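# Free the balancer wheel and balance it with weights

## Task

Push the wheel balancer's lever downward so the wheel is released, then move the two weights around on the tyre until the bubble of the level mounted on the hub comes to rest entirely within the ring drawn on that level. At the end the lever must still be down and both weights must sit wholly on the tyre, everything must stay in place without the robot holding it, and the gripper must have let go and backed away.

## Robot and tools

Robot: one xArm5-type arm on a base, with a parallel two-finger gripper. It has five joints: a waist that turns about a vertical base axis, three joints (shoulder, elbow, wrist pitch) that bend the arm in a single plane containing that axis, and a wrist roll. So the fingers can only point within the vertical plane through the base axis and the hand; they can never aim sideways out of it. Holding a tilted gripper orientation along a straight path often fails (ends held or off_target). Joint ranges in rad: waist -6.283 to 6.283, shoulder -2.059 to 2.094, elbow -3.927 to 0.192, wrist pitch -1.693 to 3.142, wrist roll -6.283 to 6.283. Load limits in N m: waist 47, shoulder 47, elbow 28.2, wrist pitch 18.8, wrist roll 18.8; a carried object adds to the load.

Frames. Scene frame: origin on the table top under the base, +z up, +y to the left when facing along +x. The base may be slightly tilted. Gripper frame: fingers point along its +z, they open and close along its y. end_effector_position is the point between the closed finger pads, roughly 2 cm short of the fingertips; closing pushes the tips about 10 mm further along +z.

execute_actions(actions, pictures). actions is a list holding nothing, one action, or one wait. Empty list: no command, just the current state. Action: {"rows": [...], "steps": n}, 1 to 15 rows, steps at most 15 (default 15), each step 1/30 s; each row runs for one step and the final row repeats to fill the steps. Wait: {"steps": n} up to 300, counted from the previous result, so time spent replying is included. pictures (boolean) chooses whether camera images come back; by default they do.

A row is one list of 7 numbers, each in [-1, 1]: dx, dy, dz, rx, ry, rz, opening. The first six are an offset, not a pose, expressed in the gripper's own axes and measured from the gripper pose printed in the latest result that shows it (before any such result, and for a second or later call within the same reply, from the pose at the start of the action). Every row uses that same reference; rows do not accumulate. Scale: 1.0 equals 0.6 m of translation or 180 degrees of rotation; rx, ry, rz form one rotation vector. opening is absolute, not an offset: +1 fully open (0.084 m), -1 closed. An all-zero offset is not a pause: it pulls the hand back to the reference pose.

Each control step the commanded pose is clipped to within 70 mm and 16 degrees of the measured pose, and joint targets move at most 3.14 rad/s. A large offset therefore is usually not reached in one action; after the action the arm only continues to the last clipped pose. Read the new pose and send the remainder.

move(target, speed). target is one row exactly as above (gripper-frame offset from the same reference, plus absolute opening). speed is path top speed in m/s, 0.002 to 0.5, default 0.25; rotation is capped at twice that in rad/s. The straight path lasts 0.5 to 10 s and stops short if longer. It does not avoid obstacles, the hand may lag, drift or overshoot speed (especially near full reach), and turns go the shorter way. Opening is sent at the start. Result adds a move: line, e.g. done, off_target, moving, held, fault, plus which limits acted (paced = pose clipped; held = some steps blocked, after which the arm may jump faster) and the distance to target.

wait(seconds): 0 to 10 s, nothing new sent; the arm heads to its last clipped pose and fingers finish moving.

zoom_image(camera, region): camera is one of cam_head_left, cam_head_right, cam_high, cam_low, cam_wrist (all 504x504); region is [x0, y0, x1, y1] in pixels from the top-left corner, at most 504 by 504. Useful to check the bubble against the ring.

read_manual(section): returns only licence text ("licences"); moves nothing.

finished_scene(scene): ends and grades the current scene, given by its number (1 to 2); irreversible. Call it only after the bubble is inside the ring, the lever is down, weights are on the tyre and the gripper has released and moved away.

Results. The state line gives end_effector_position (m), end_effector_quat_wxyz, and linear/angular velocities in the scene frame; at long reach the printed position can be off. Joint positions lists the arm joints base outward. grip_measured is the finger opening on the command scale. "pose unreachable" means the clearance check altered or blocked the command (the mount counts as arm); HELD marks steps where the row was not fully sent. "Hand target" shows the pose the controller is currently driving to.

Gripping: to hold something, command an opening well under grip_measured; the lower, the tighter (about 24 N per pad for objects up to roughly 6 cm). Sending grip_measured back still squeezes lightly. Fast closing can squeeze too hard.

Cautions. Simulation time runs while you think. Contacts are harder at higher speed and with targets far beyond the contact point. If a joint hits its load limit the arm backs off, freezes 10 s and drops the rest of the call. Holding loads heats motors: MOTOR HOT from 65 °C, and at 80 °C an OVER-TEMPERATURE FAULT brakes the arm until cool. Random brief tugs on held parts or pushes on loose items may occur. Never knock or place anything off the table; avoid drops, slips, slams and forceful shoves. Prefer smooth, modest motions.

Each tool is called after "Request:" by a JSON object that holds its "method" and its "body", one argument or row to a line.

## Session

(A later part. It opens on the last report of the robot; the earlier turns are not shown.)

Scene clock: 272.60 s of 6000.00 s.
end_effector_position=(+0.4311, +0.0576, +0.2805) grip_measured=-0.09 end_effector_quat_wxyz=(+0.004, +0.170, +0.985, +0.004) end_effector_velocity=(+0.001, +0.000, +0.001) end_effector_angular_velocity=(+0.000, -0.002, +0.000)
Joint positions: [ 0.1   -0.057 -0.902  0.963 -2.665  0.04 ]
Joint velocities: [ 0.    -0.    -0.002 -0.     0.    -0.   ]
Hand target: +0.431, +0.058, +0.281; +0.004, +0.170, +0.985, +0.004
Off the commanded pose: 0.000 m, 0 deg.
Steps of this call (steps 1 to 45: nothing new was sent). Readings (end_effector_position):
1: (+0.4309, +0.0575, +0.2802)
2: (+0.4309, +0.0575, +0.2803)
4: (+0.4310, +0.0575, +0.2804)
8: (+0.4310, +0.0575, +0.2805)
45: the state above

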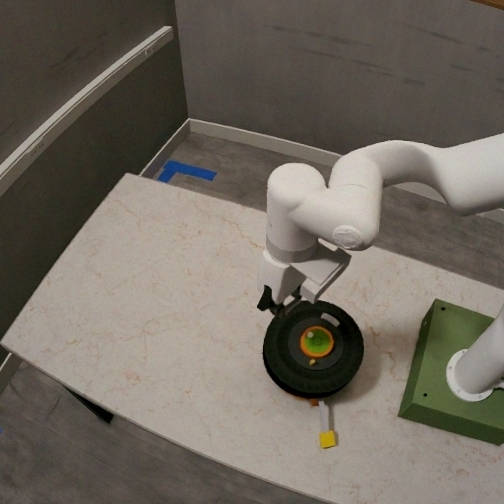

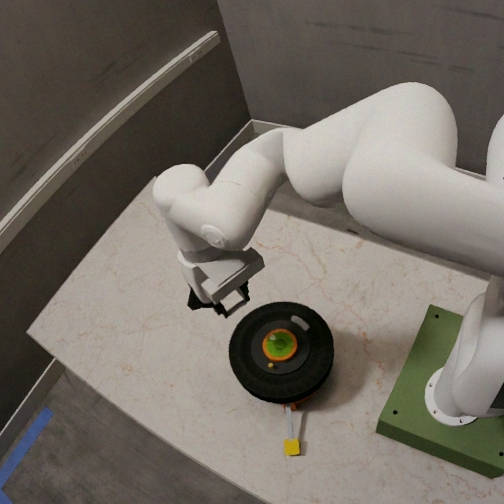

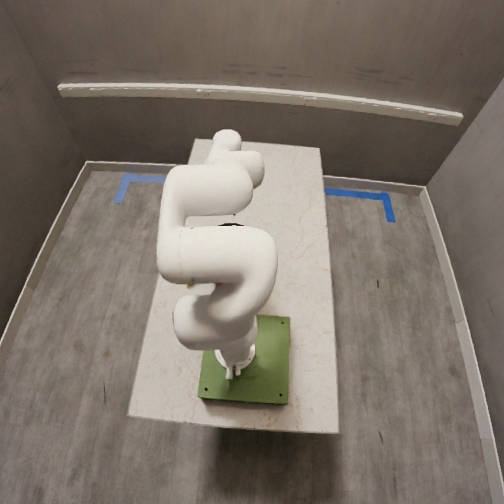

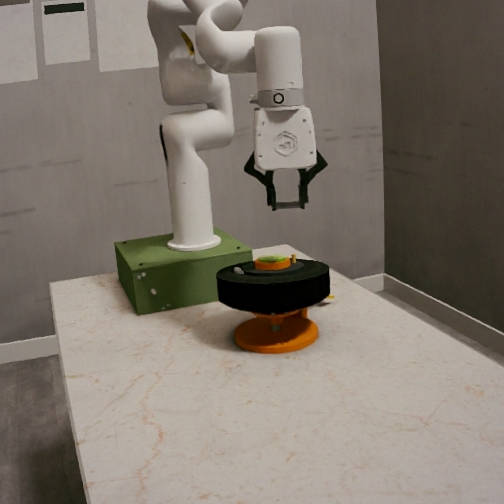

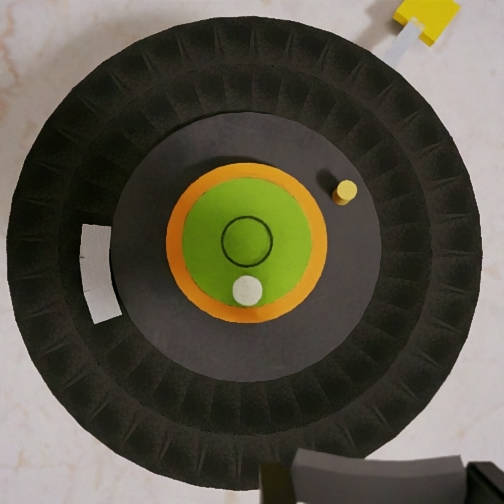

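Request:
{"method": "move", "body": {
  "target": [-0.02, -0.0547, 0.182, 0, 0, 0, -0.35],
  "speed": 0.1
}}

Request:
{"method": "move", "body": {
  "target": [0, 0, 0.015, 0, 0, 0, -0.35],
  "speed": 0.008
}}

Scene clock: 282.23 s of 6000.00 s.
end_effector_position=(+0.4329, +0.0234, +0.1715) grip_measured=-0.09 end_effector_quat_wxyz=(+0.005, +0.170, +0.985, +0.004) end_effector_velocity=(-0.001, -0.000, -0.002) end_effector_angular_velocity=(-0.000, +0.002, +0.001)
Joint positions: [ 0.02   0.141 -0.778  0.64  -2.745  0.04 ]
Joint velocities: [-0.     0.003  0.002 -0.003 -0.001 -0.   ]
Hand target: +0.433, +0.023, +0.171; +0.004, +0.170, +0.985, +0.004
Off the commanded pose: 0.001 m, 0 deg.
After step 90, 5.13 s passed at rest.
move: done

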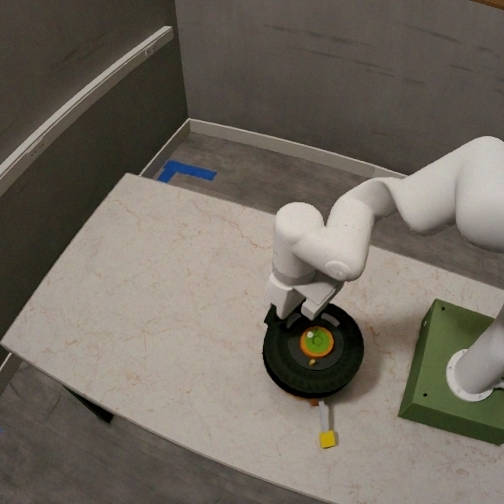

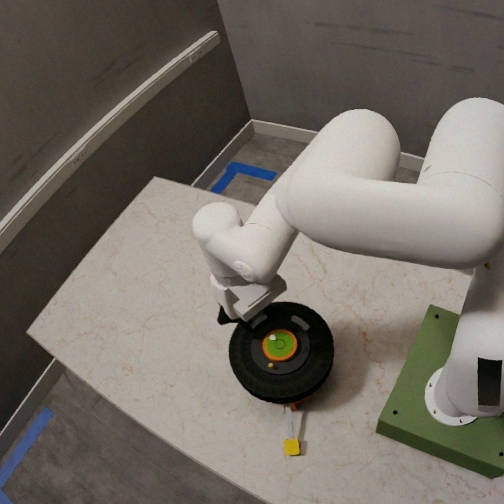

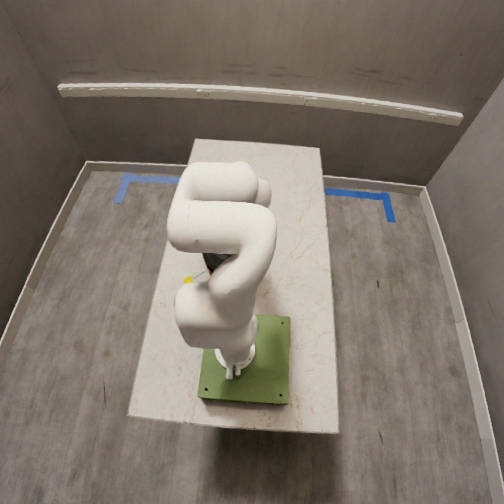

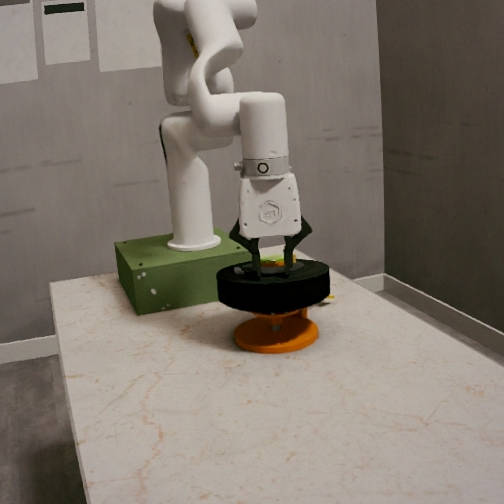

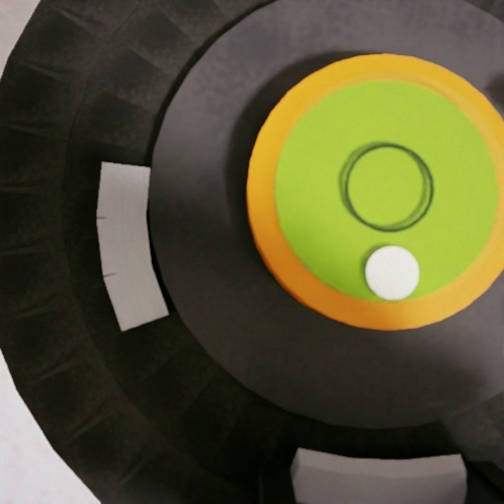

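Scene clock: 283.57 s of 6000.00 s.
end_effector_position=(+0.4330, +0.0235, +0.1625) grip_measured=-0.09 end_effector_quat_wxyz=(+0.005, +0.170, +0.985, +0.004) end_effector_velocity=(+0.000, +0.000, +0.000) end_effector_angular_velocity=(+0.000, -0.001, +0.000)
Joint positions: [ 0.02   0.163 -0.774  0.614 -2.745  0.04 ]
Joint velocities: [ 0.     0.001 -0.001 -0.001 -0.     0.   ]
Hand target: +0.433, +0.023, +0.162; +0.005, +0.170, +0.985, +0.004
Off the commanded pose: 0.000 m, 0 deg.
move: done

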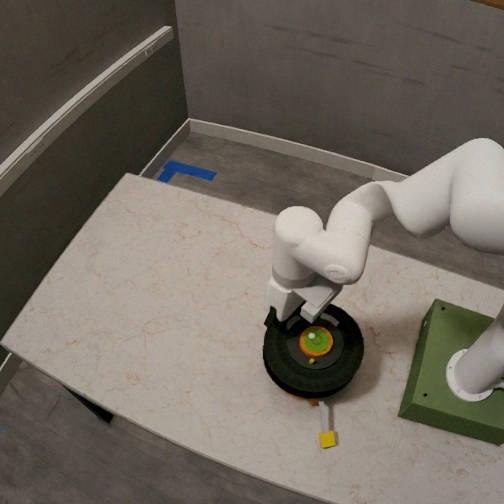

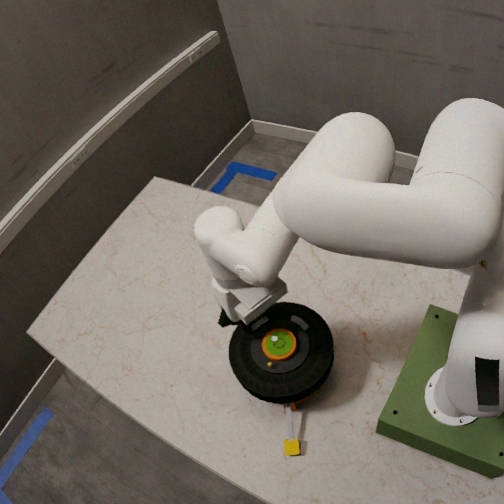

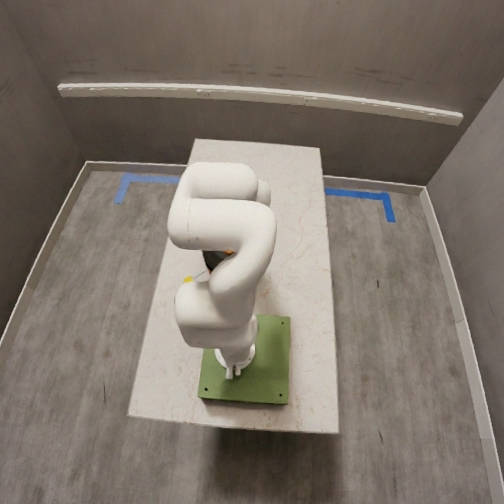

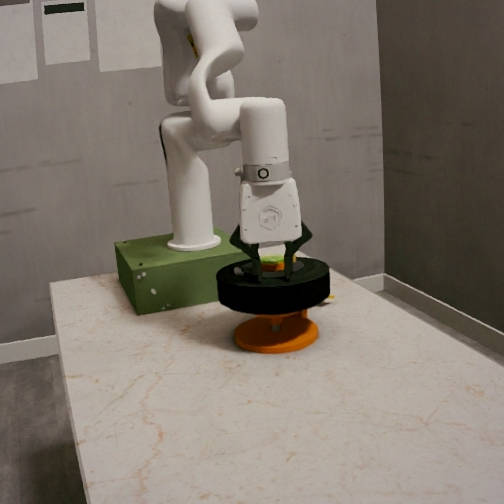

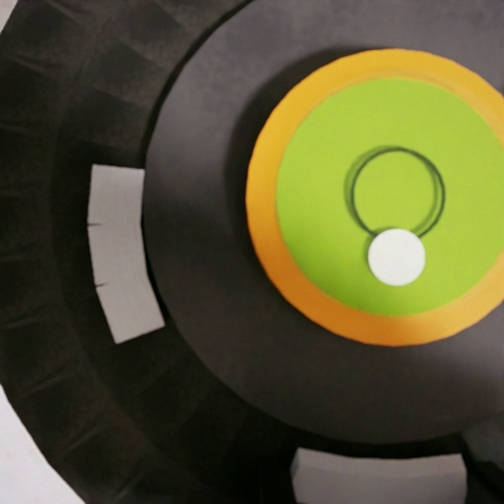

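Request:
{"method": "execute_actions", "body": {
  "actions": []
}}

Scene clock: 295.50 s of 6000.00 s.
end_effector_position=(+0.4331, +0.0235, +0.1624) grip_measured=-0.09 end_effector_quat_wxyz=(+0.005, +0.170, +0.985, +0.004) end_effector_velocity=(+0.000, -0.000, +0.000) end_effector_angular_velocity=(+0.000, -0.001, -0.000)
Joint positions: [ 0.02   0.163 -0.774  0.614 -2.745  0.04 ]
Joint velocities: [-0. -0. -0. -0.  0. -0.]
Hand target: +0.433, +0.023, +0.162; +0.005, +0.170, +0.985, +0.004
Off the commanded pose: 0.000 m, 0 deg.
Steps of this call (steps 1 to 90: nothing new was sent; then 8.93 s passed at rest). Readings (end_effector_position):
1: (+0.4330, +0.0235, +0.1625)
2: (+0.4330, +0.0235, +0.1625)
4: (+0.4330, +0.0235, +0.1625)
8: (+0.4331, +0.0235, +0.1624)
90: the state above

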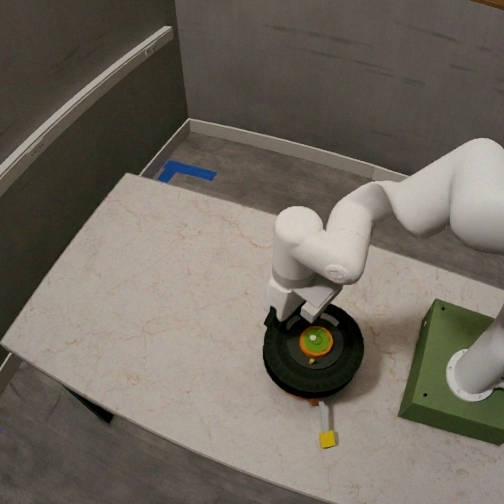

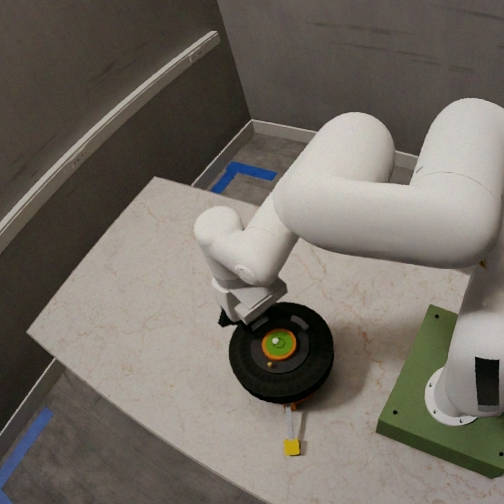

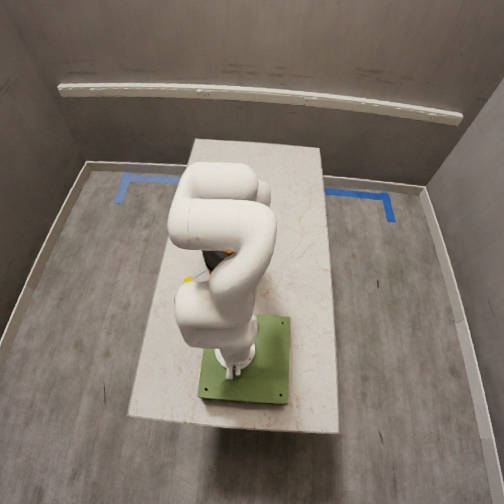

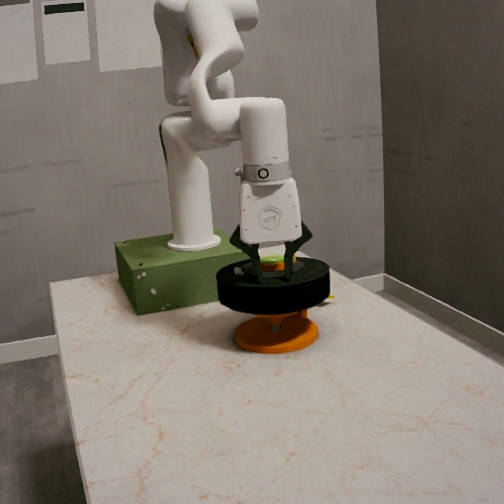

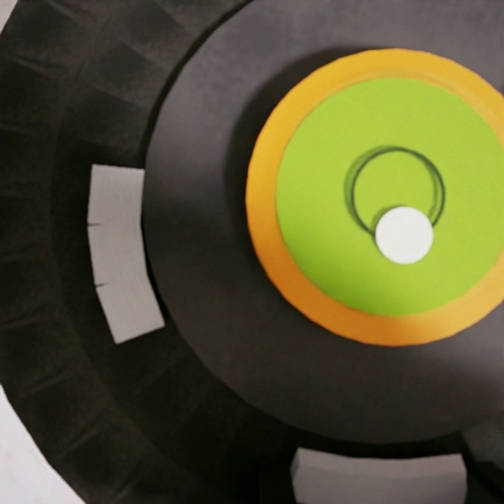

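Request:
{"method": "move", "body": {
  "target": [0,0,0.004,0,0,0,-0.35],
  "speed": 0.004
}}

Request:
{"method": "execute_actions", "body": {
  "actions": [
    {"rows":[[0,0,0,0,0,0,-0.25],[0,0,0,0,0,0,-0.2],[0,0,0,0,0,0,-0.15],[0,0,0,0,0,0,-0.1],[0,0,0,0,0,0,-0.07],[0,0,0,0,0,0,-0.04],[0,0,0,0,0,0,0],[0,0,0,0,0,0,0.03],[0,0,0,0,0,0,0.06],[0,0,0,0,0,0,0.1],[0,0,0,0,0,0,0.14],[0,0,0,0,0,0,0.18],[0,0,0,0,0,0,0.22],[0,0,0,0,0,0,0.25],[0,0,0,0,0,0,0.25]],"steps":15}
  ]
}}

Scene clock: 299.00 s of 6000.00 s.
end_effector_position=(+0.4331, +0.0235, +0.1600) grip_measured=-0.09 end_effector_quat_wxyz=(+0.005, +0.170, +0.985, +0.004) end_effector_velocity=(-0.000, -0.000, -0.001) end_effector_angular_velocity=(-0.000, +0.001, -0.001)
Joint positions: [ 0.02   0.169 -0.773  0.607 -2.745  0.04 ]
Joint velocities: [-0.001  0.001  0.001 -0.001  0.    -0.   ]
Hand target: +0.433, +0.024, +0.160; +0.005, +0.170, +0.985, +0.004
Off the commanded pose: 0.000 m, 0 deg.
move: done

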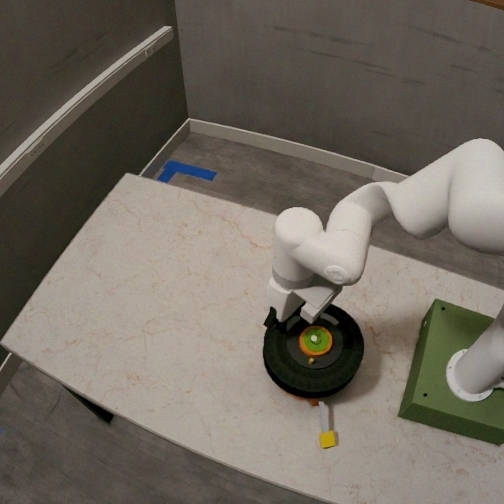

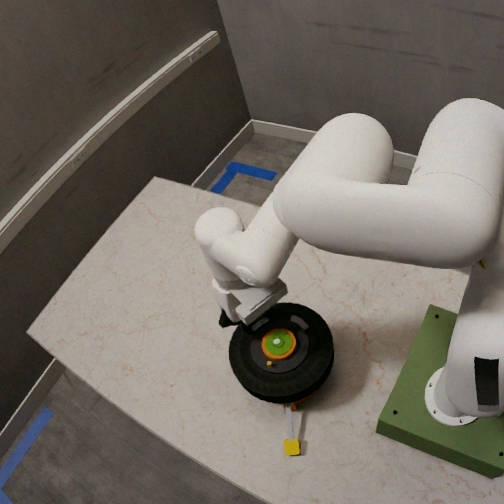

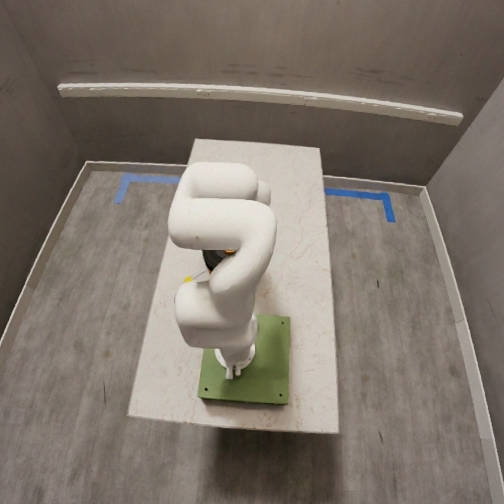

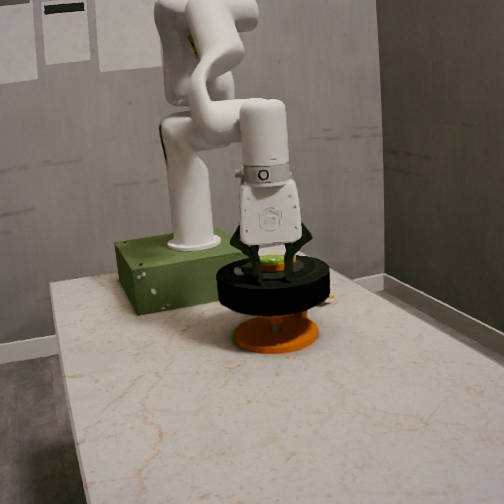

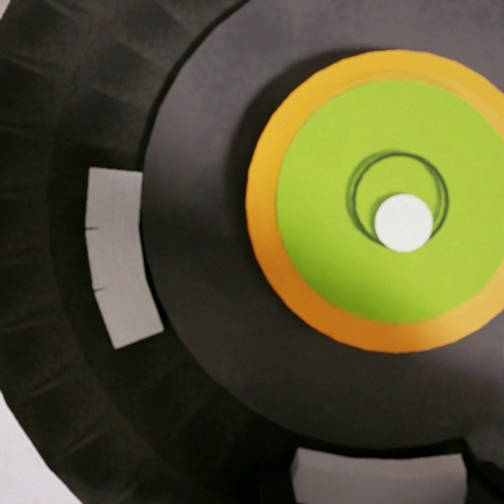

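Scene clock: 299.50 s of 6000.00 s.
end_effector_position=(+0.4331, +0.0235, +0.1601) grip_measured=+0.23 end_effector_quat_wxyz=(+0.005, +0.170, +0.985, +0.004) end_effector_velocity=(+0.000, -0.000, +0.000) end_effector_angular_velocity=(+0.000, -0.000, -0.000)
Joint positions: [ 0.02   0.169 -0.773  0.607 -2.745  0.054]
Joint velocities: [-0.    -0.    -0.     0.    -0.     0.016]
Hand target: +0.433, +0.024, +0.160; +0.005, +0.170, +0.985, +0.004
Off the commanded pose: 0.000 m, 0 deg.
Steps of this call (steps 1 to 15: all 15 steps of this action). Readings (end_effector_position):
1: (+0.4331, +0.0235, +0.1600)
2: (+0.4331, +0.0235, +0.1600)
4: (+0.4331, +0.0235, +0.1601)
8: (+0.4330, +0.0235, +0.1600)
15: the state above

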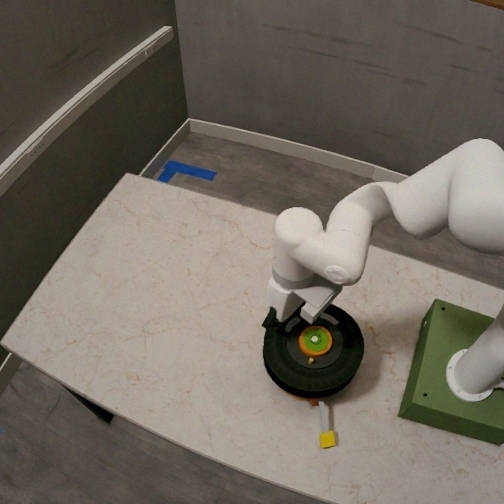

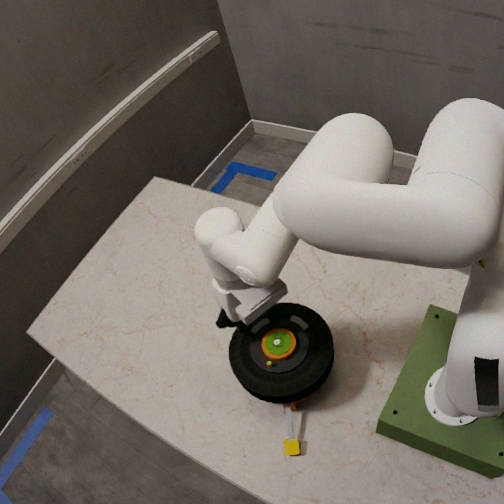

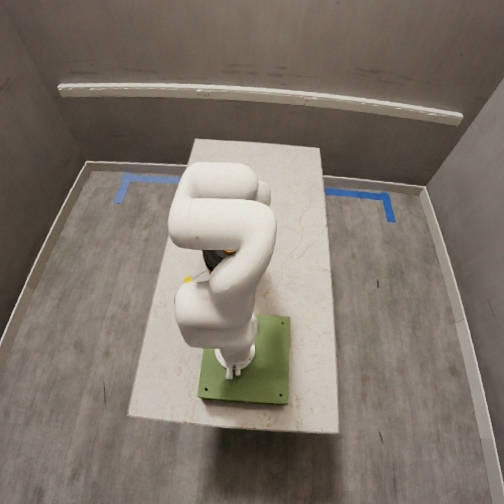

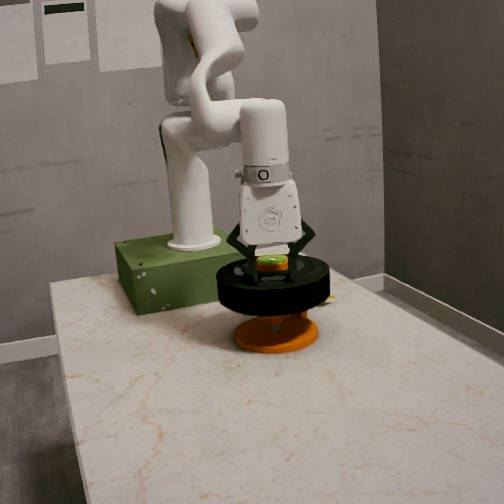

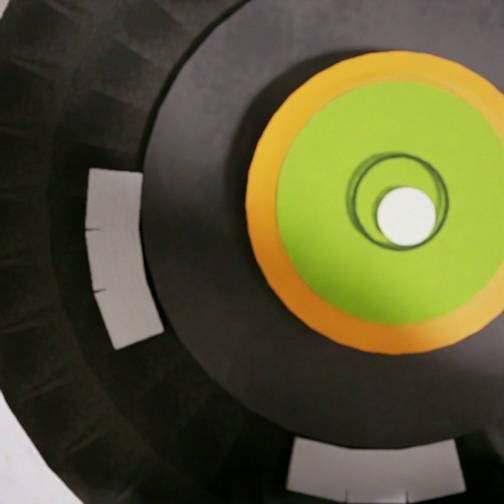

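Request:
{"method": "move", "body": {
  "target": [0.02,0.055,-0.19,0,0,0,0.25],
  "speed": 0.08
}}

Request:
{"method": "wait", "body": {
  "seconds": 2
}}

Scene clock: 303.27 s of 6000.00 s.
end_effector_position=(+0.4312, +0.0577, +0.2740) grip_measured=+0.24 end_effector_quat_wxyz=(+0.004, +0.170, +0.985, +0.004) end_effector_velocity=(+0.000, +0.000, +0.001) end_effector_angular_velocity=(-0.000, +0.000, -0.000)
Joint positions: [ 0.1   -0.048 -0.892  0.944 -2.665  0.054]
Joint velocities: [ 0.    -0.001 -0.002  0.003  0.001 -0.   ]
Hand target: +0.431, +0.058, +0.274; +0.005, +0.170, +0.985, +0.004
Off the commanded pose: 0.000 m, 0 deg.
move: done

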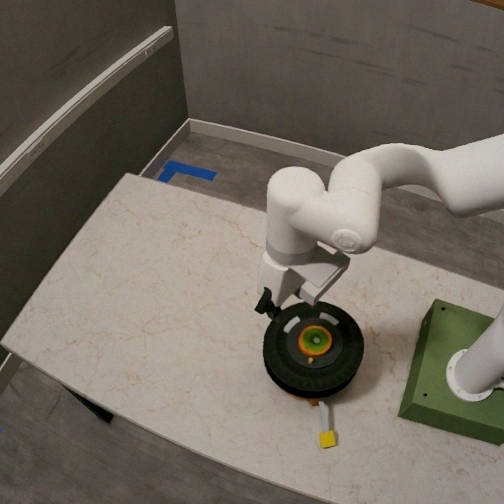

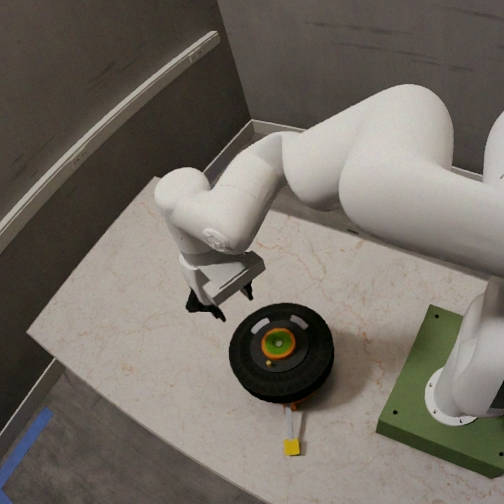

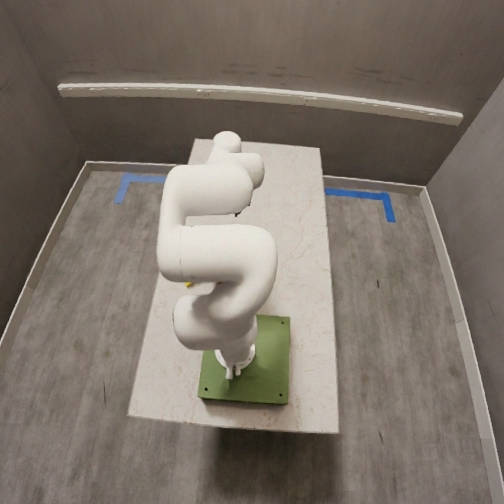

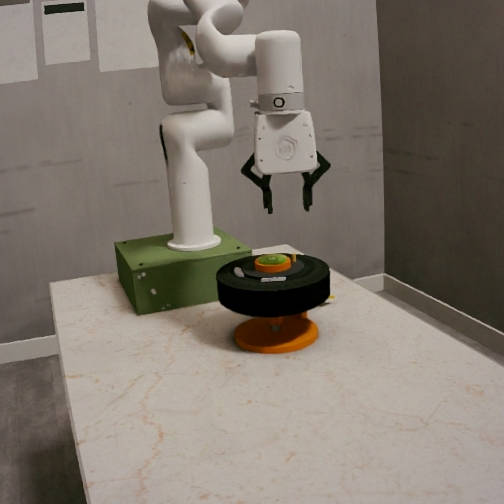

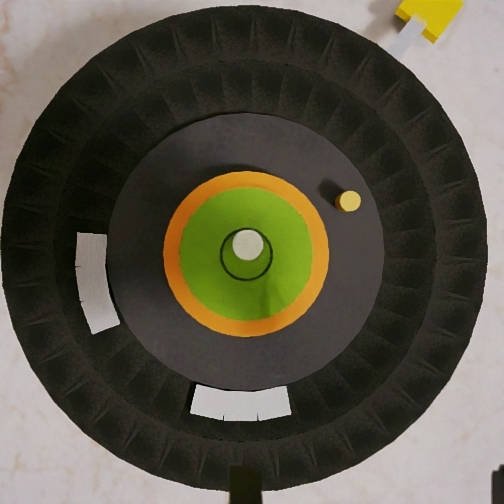

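Scene clock: 305.27 s of 6000.00 s.
end_effector_position=(+0.4314, +0.0578, +0.2744) grip_measured=+0.24 end_effector_quat_wxyz=(+0.005, +0.170, +0.985, +0.004) end_effector_velocity=(-0.000, +0.000, -0.001) end_effector_angular_velocity=(-0.000, +0.001, +0.000)
Joint positions: [ 0.1   -0.048 -0.893  0.944 -2.664  0.054]
Joint velocities: [ 0.001  0.     0.001 -0.     0.     0.   ]
Hand target: +0.431, +0.058, +0.274; +0.005, +0.170, +0.985, +0.004
Off the commanded pose: 0.000 m, 0 deg.
Steps of this call (steps 1 to 60: nothing new was sent). Readings (end_effector_position):
1: (+0.4312, +0.0578, +0.2740)
2: (+0.4313, +0.0578, +0.2741)
4: (+0.4313, +0.0578, +0.2742)
8: (+0.4314, +0.0578, +0.2743)
60: the state above

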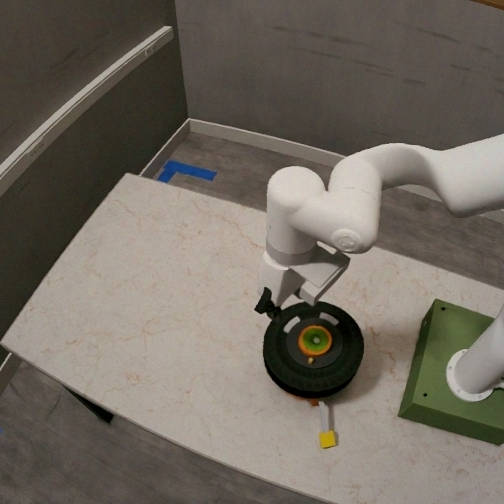

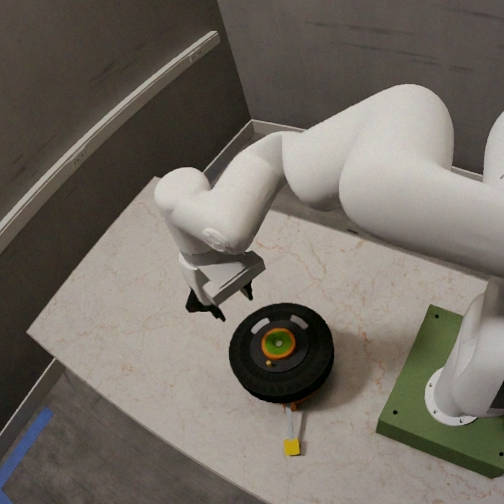

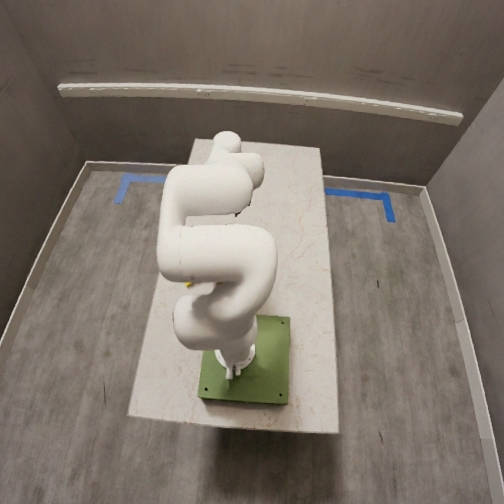

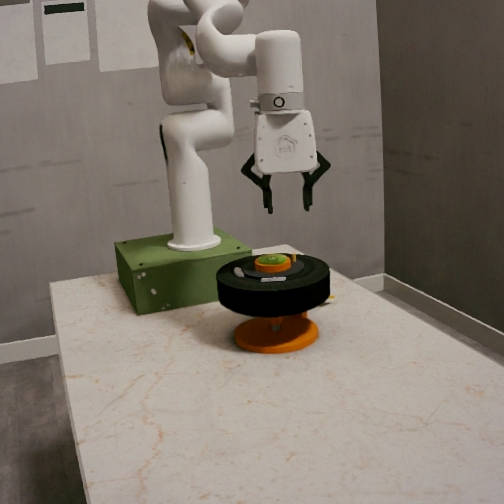

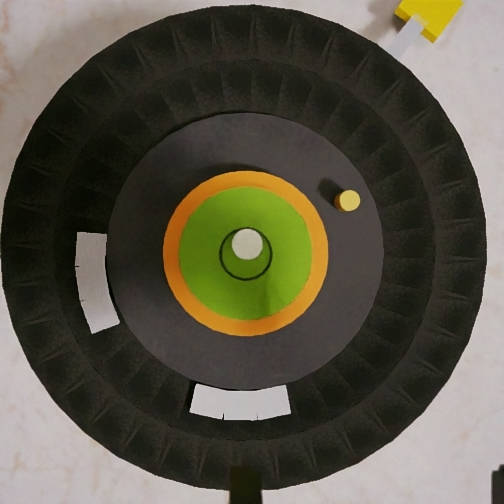

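Request:
{"method": "zoom_image", "body": {
  "camera": "cam_wrist",
  "region": [206,214,286,294]
}}

Region (206, 214, 286, 294) of cam_wrist's 504x504 image, scaled by 6.300, with more detail than that image has.

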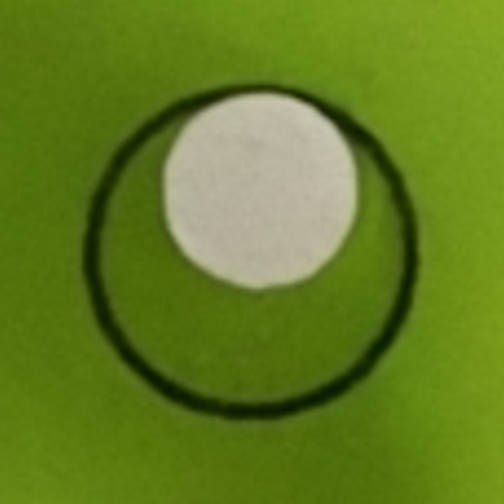

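Request:
{"method": "move", "body": {
  "target": [0.1022,-0.1872,0.155,0,0,0.475,0.7],
  "speed": 0.15
}}

Scene clock: 330.23 s of 6000.00 s.
end_effector_position=(+0.3374, -0.0270, +0.1798) grip_measured=+0.70 end_effector_quat_wxyz=(+0.001, +0.794, +0.608, +0.007) end_effector_velocity=(+0.000, -0.000, +0.000) end_effector_angular_velocity=(-0.000, -0.002, -0.006)
Joint positions: [-0.113 -0.177 -0.44   0.619 -1.386  0.073]
Joint velocities: [-0.001 -0.001  0.    -0.001  0.004 -0.   ]
Hand target: +0.337, -0.027, +0.180; +0.000, +0.794, +0.608, +0.006
Off the commanded pose: 0.000 m, 0 deg.
After step 90, 16.63 s passed at rest.
move: done

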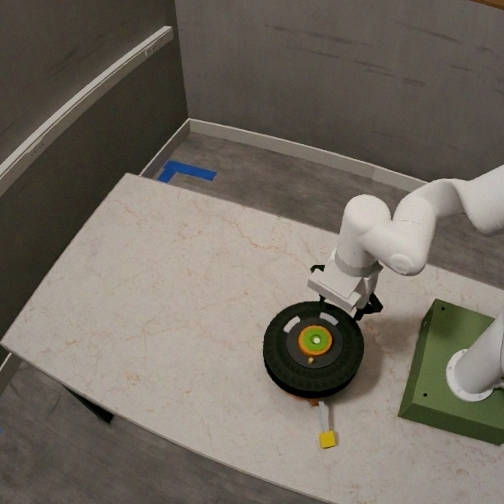

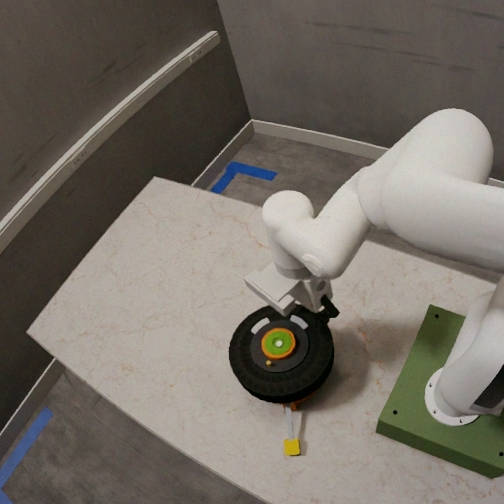

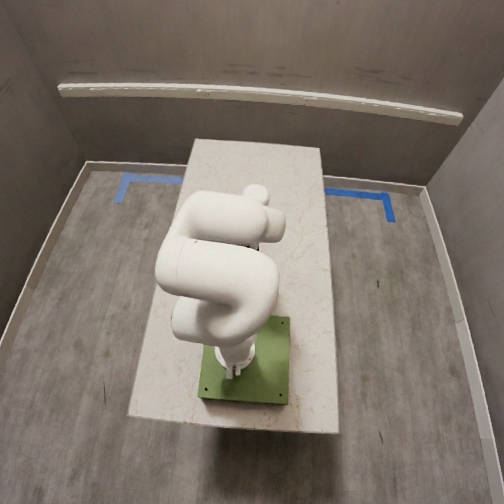

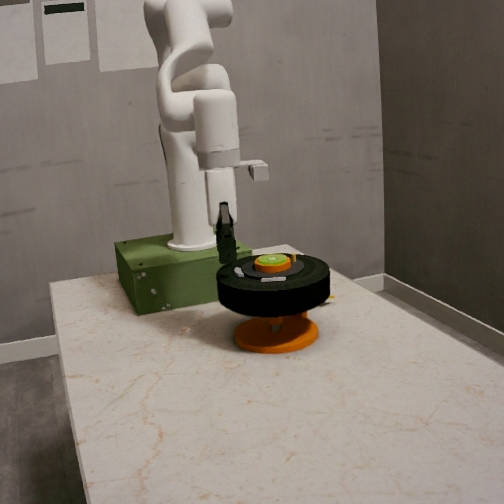

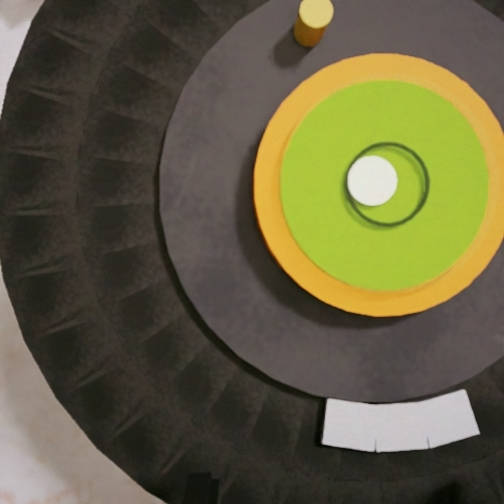

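Request:
{"method": "move", "body": {
  "target": [0.012,0.005,0.027,0,0,0,0.7],
  "speed": 0.03
}}

Scene clock: 335.57 s of 6000.00 s.
end_effector_position=(+0.3424, -0.0207, +0.1637) grip_measured=+0.70 end_effector_quat_wxyz=(+0.001, +0.794, +0.608, +0.007) end_effector_velocity=(+0.000, -0.000, -0.000) end_effector_angular_velocity=(-0.000, -0.001, -0.001)
Joint positions: [-0.094 -0.112 -0.445  0.559 -1.367  0.073]
Joint velocities: [-0.     0.002 -0.001 -0.002  0.001  0.   ]
Hand target: +0.342, -0.021, +0.164; +0.001, +0.794, +0.608, +0.007
Off the commanded pose: 0.000 m, 0 deg.
After step 90, 1.43 s passed at rest.
move: done

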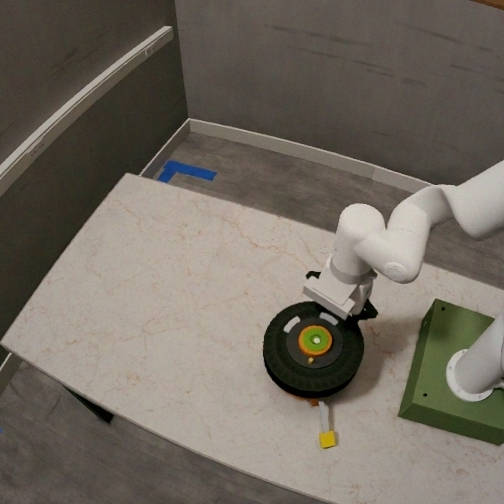

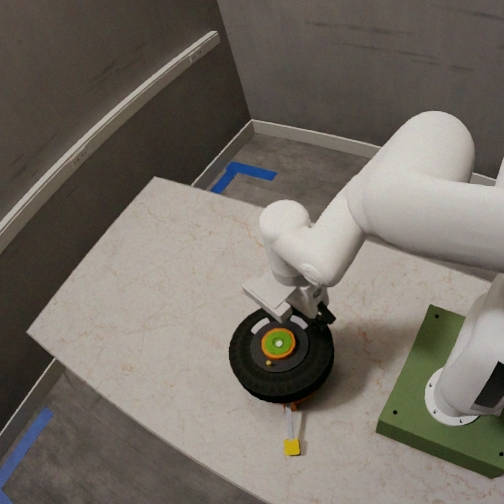

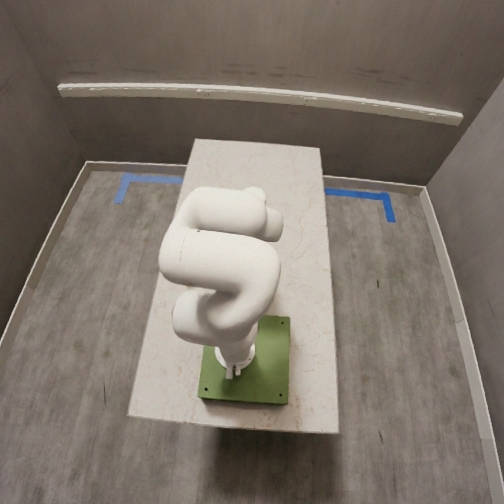

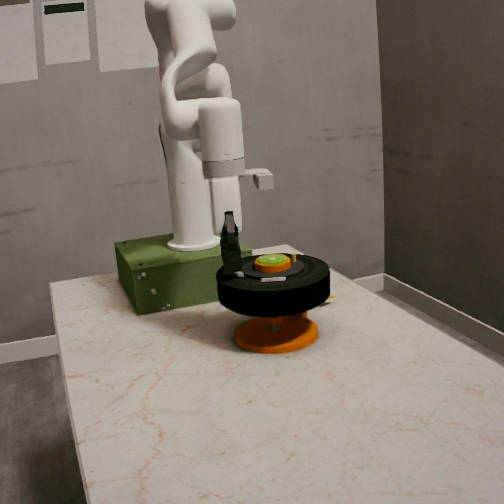

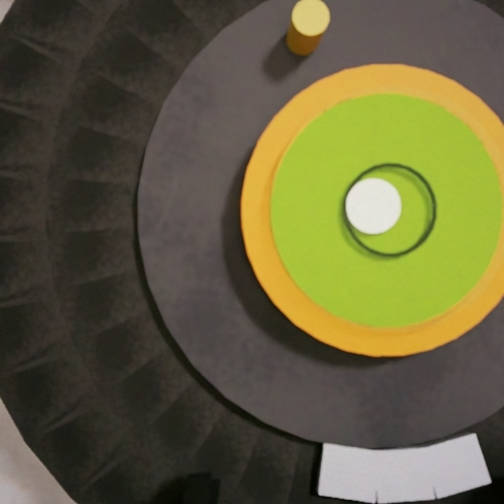

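Request:
{"method": "move", "body": {
  "target": [0,0,0.0212,0,0,0,0.7],
  "speed": 0.008
}}

Scene clock: 342.50 s of 6000.00 s.
end_effector_position=(+0.3425, -0.0206, +0.1510) grip_measured=+0.70 end_effector_quat_wxyz=(+0.001, +0.794, +0.608, +0.007) end_effector_velocity=(+0.001, +0.000, -0.000) end_effector_angular_velocity=(-0.000, -0.002, +0.000)
Joint positions: [-0.094 -0.069 -0.439  0.511 -1.367  0.073]
Joint velocities: [ 0.     0.001  0.    -0.003 -0.    -0.   ]
Hand target: +0.343, -0.021, +0.151; +0.001, +0.794, +0.608, +0.007
Off the commanded pose: 0.000 m, 0 deg.
After step 90, 2.13 s passed at rest.
move: done

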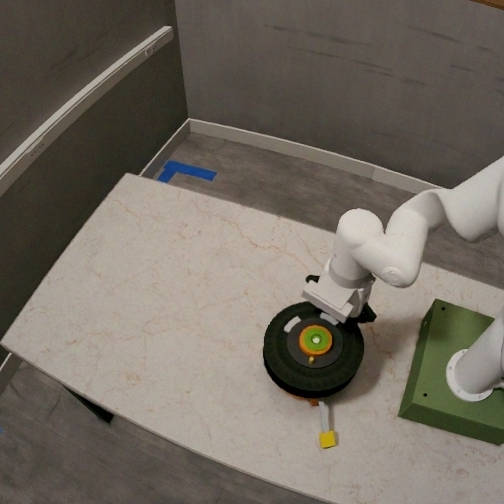

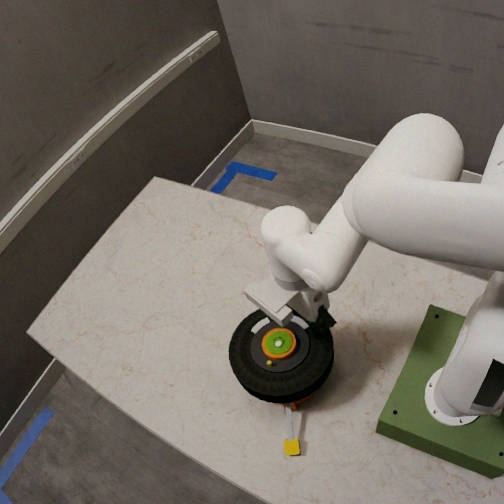

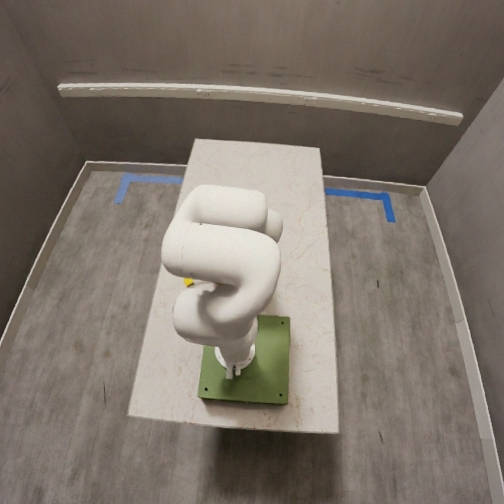

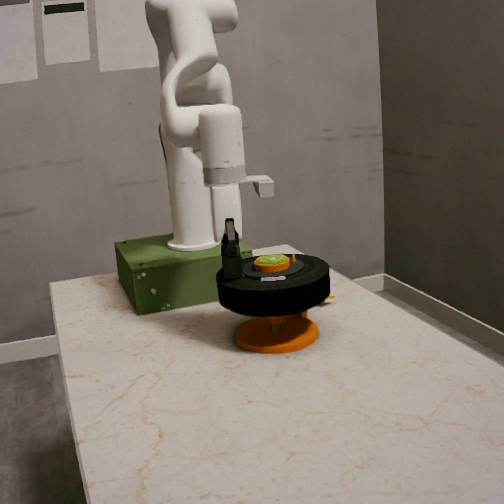

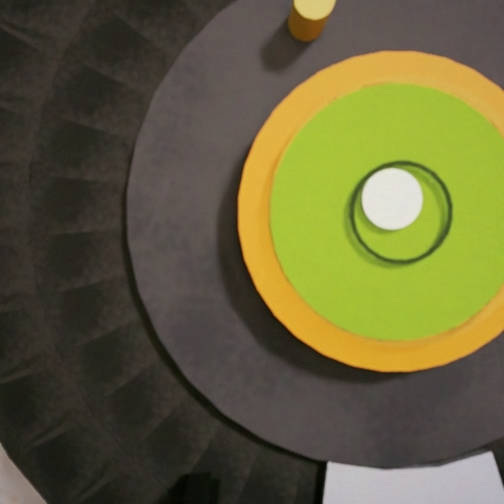

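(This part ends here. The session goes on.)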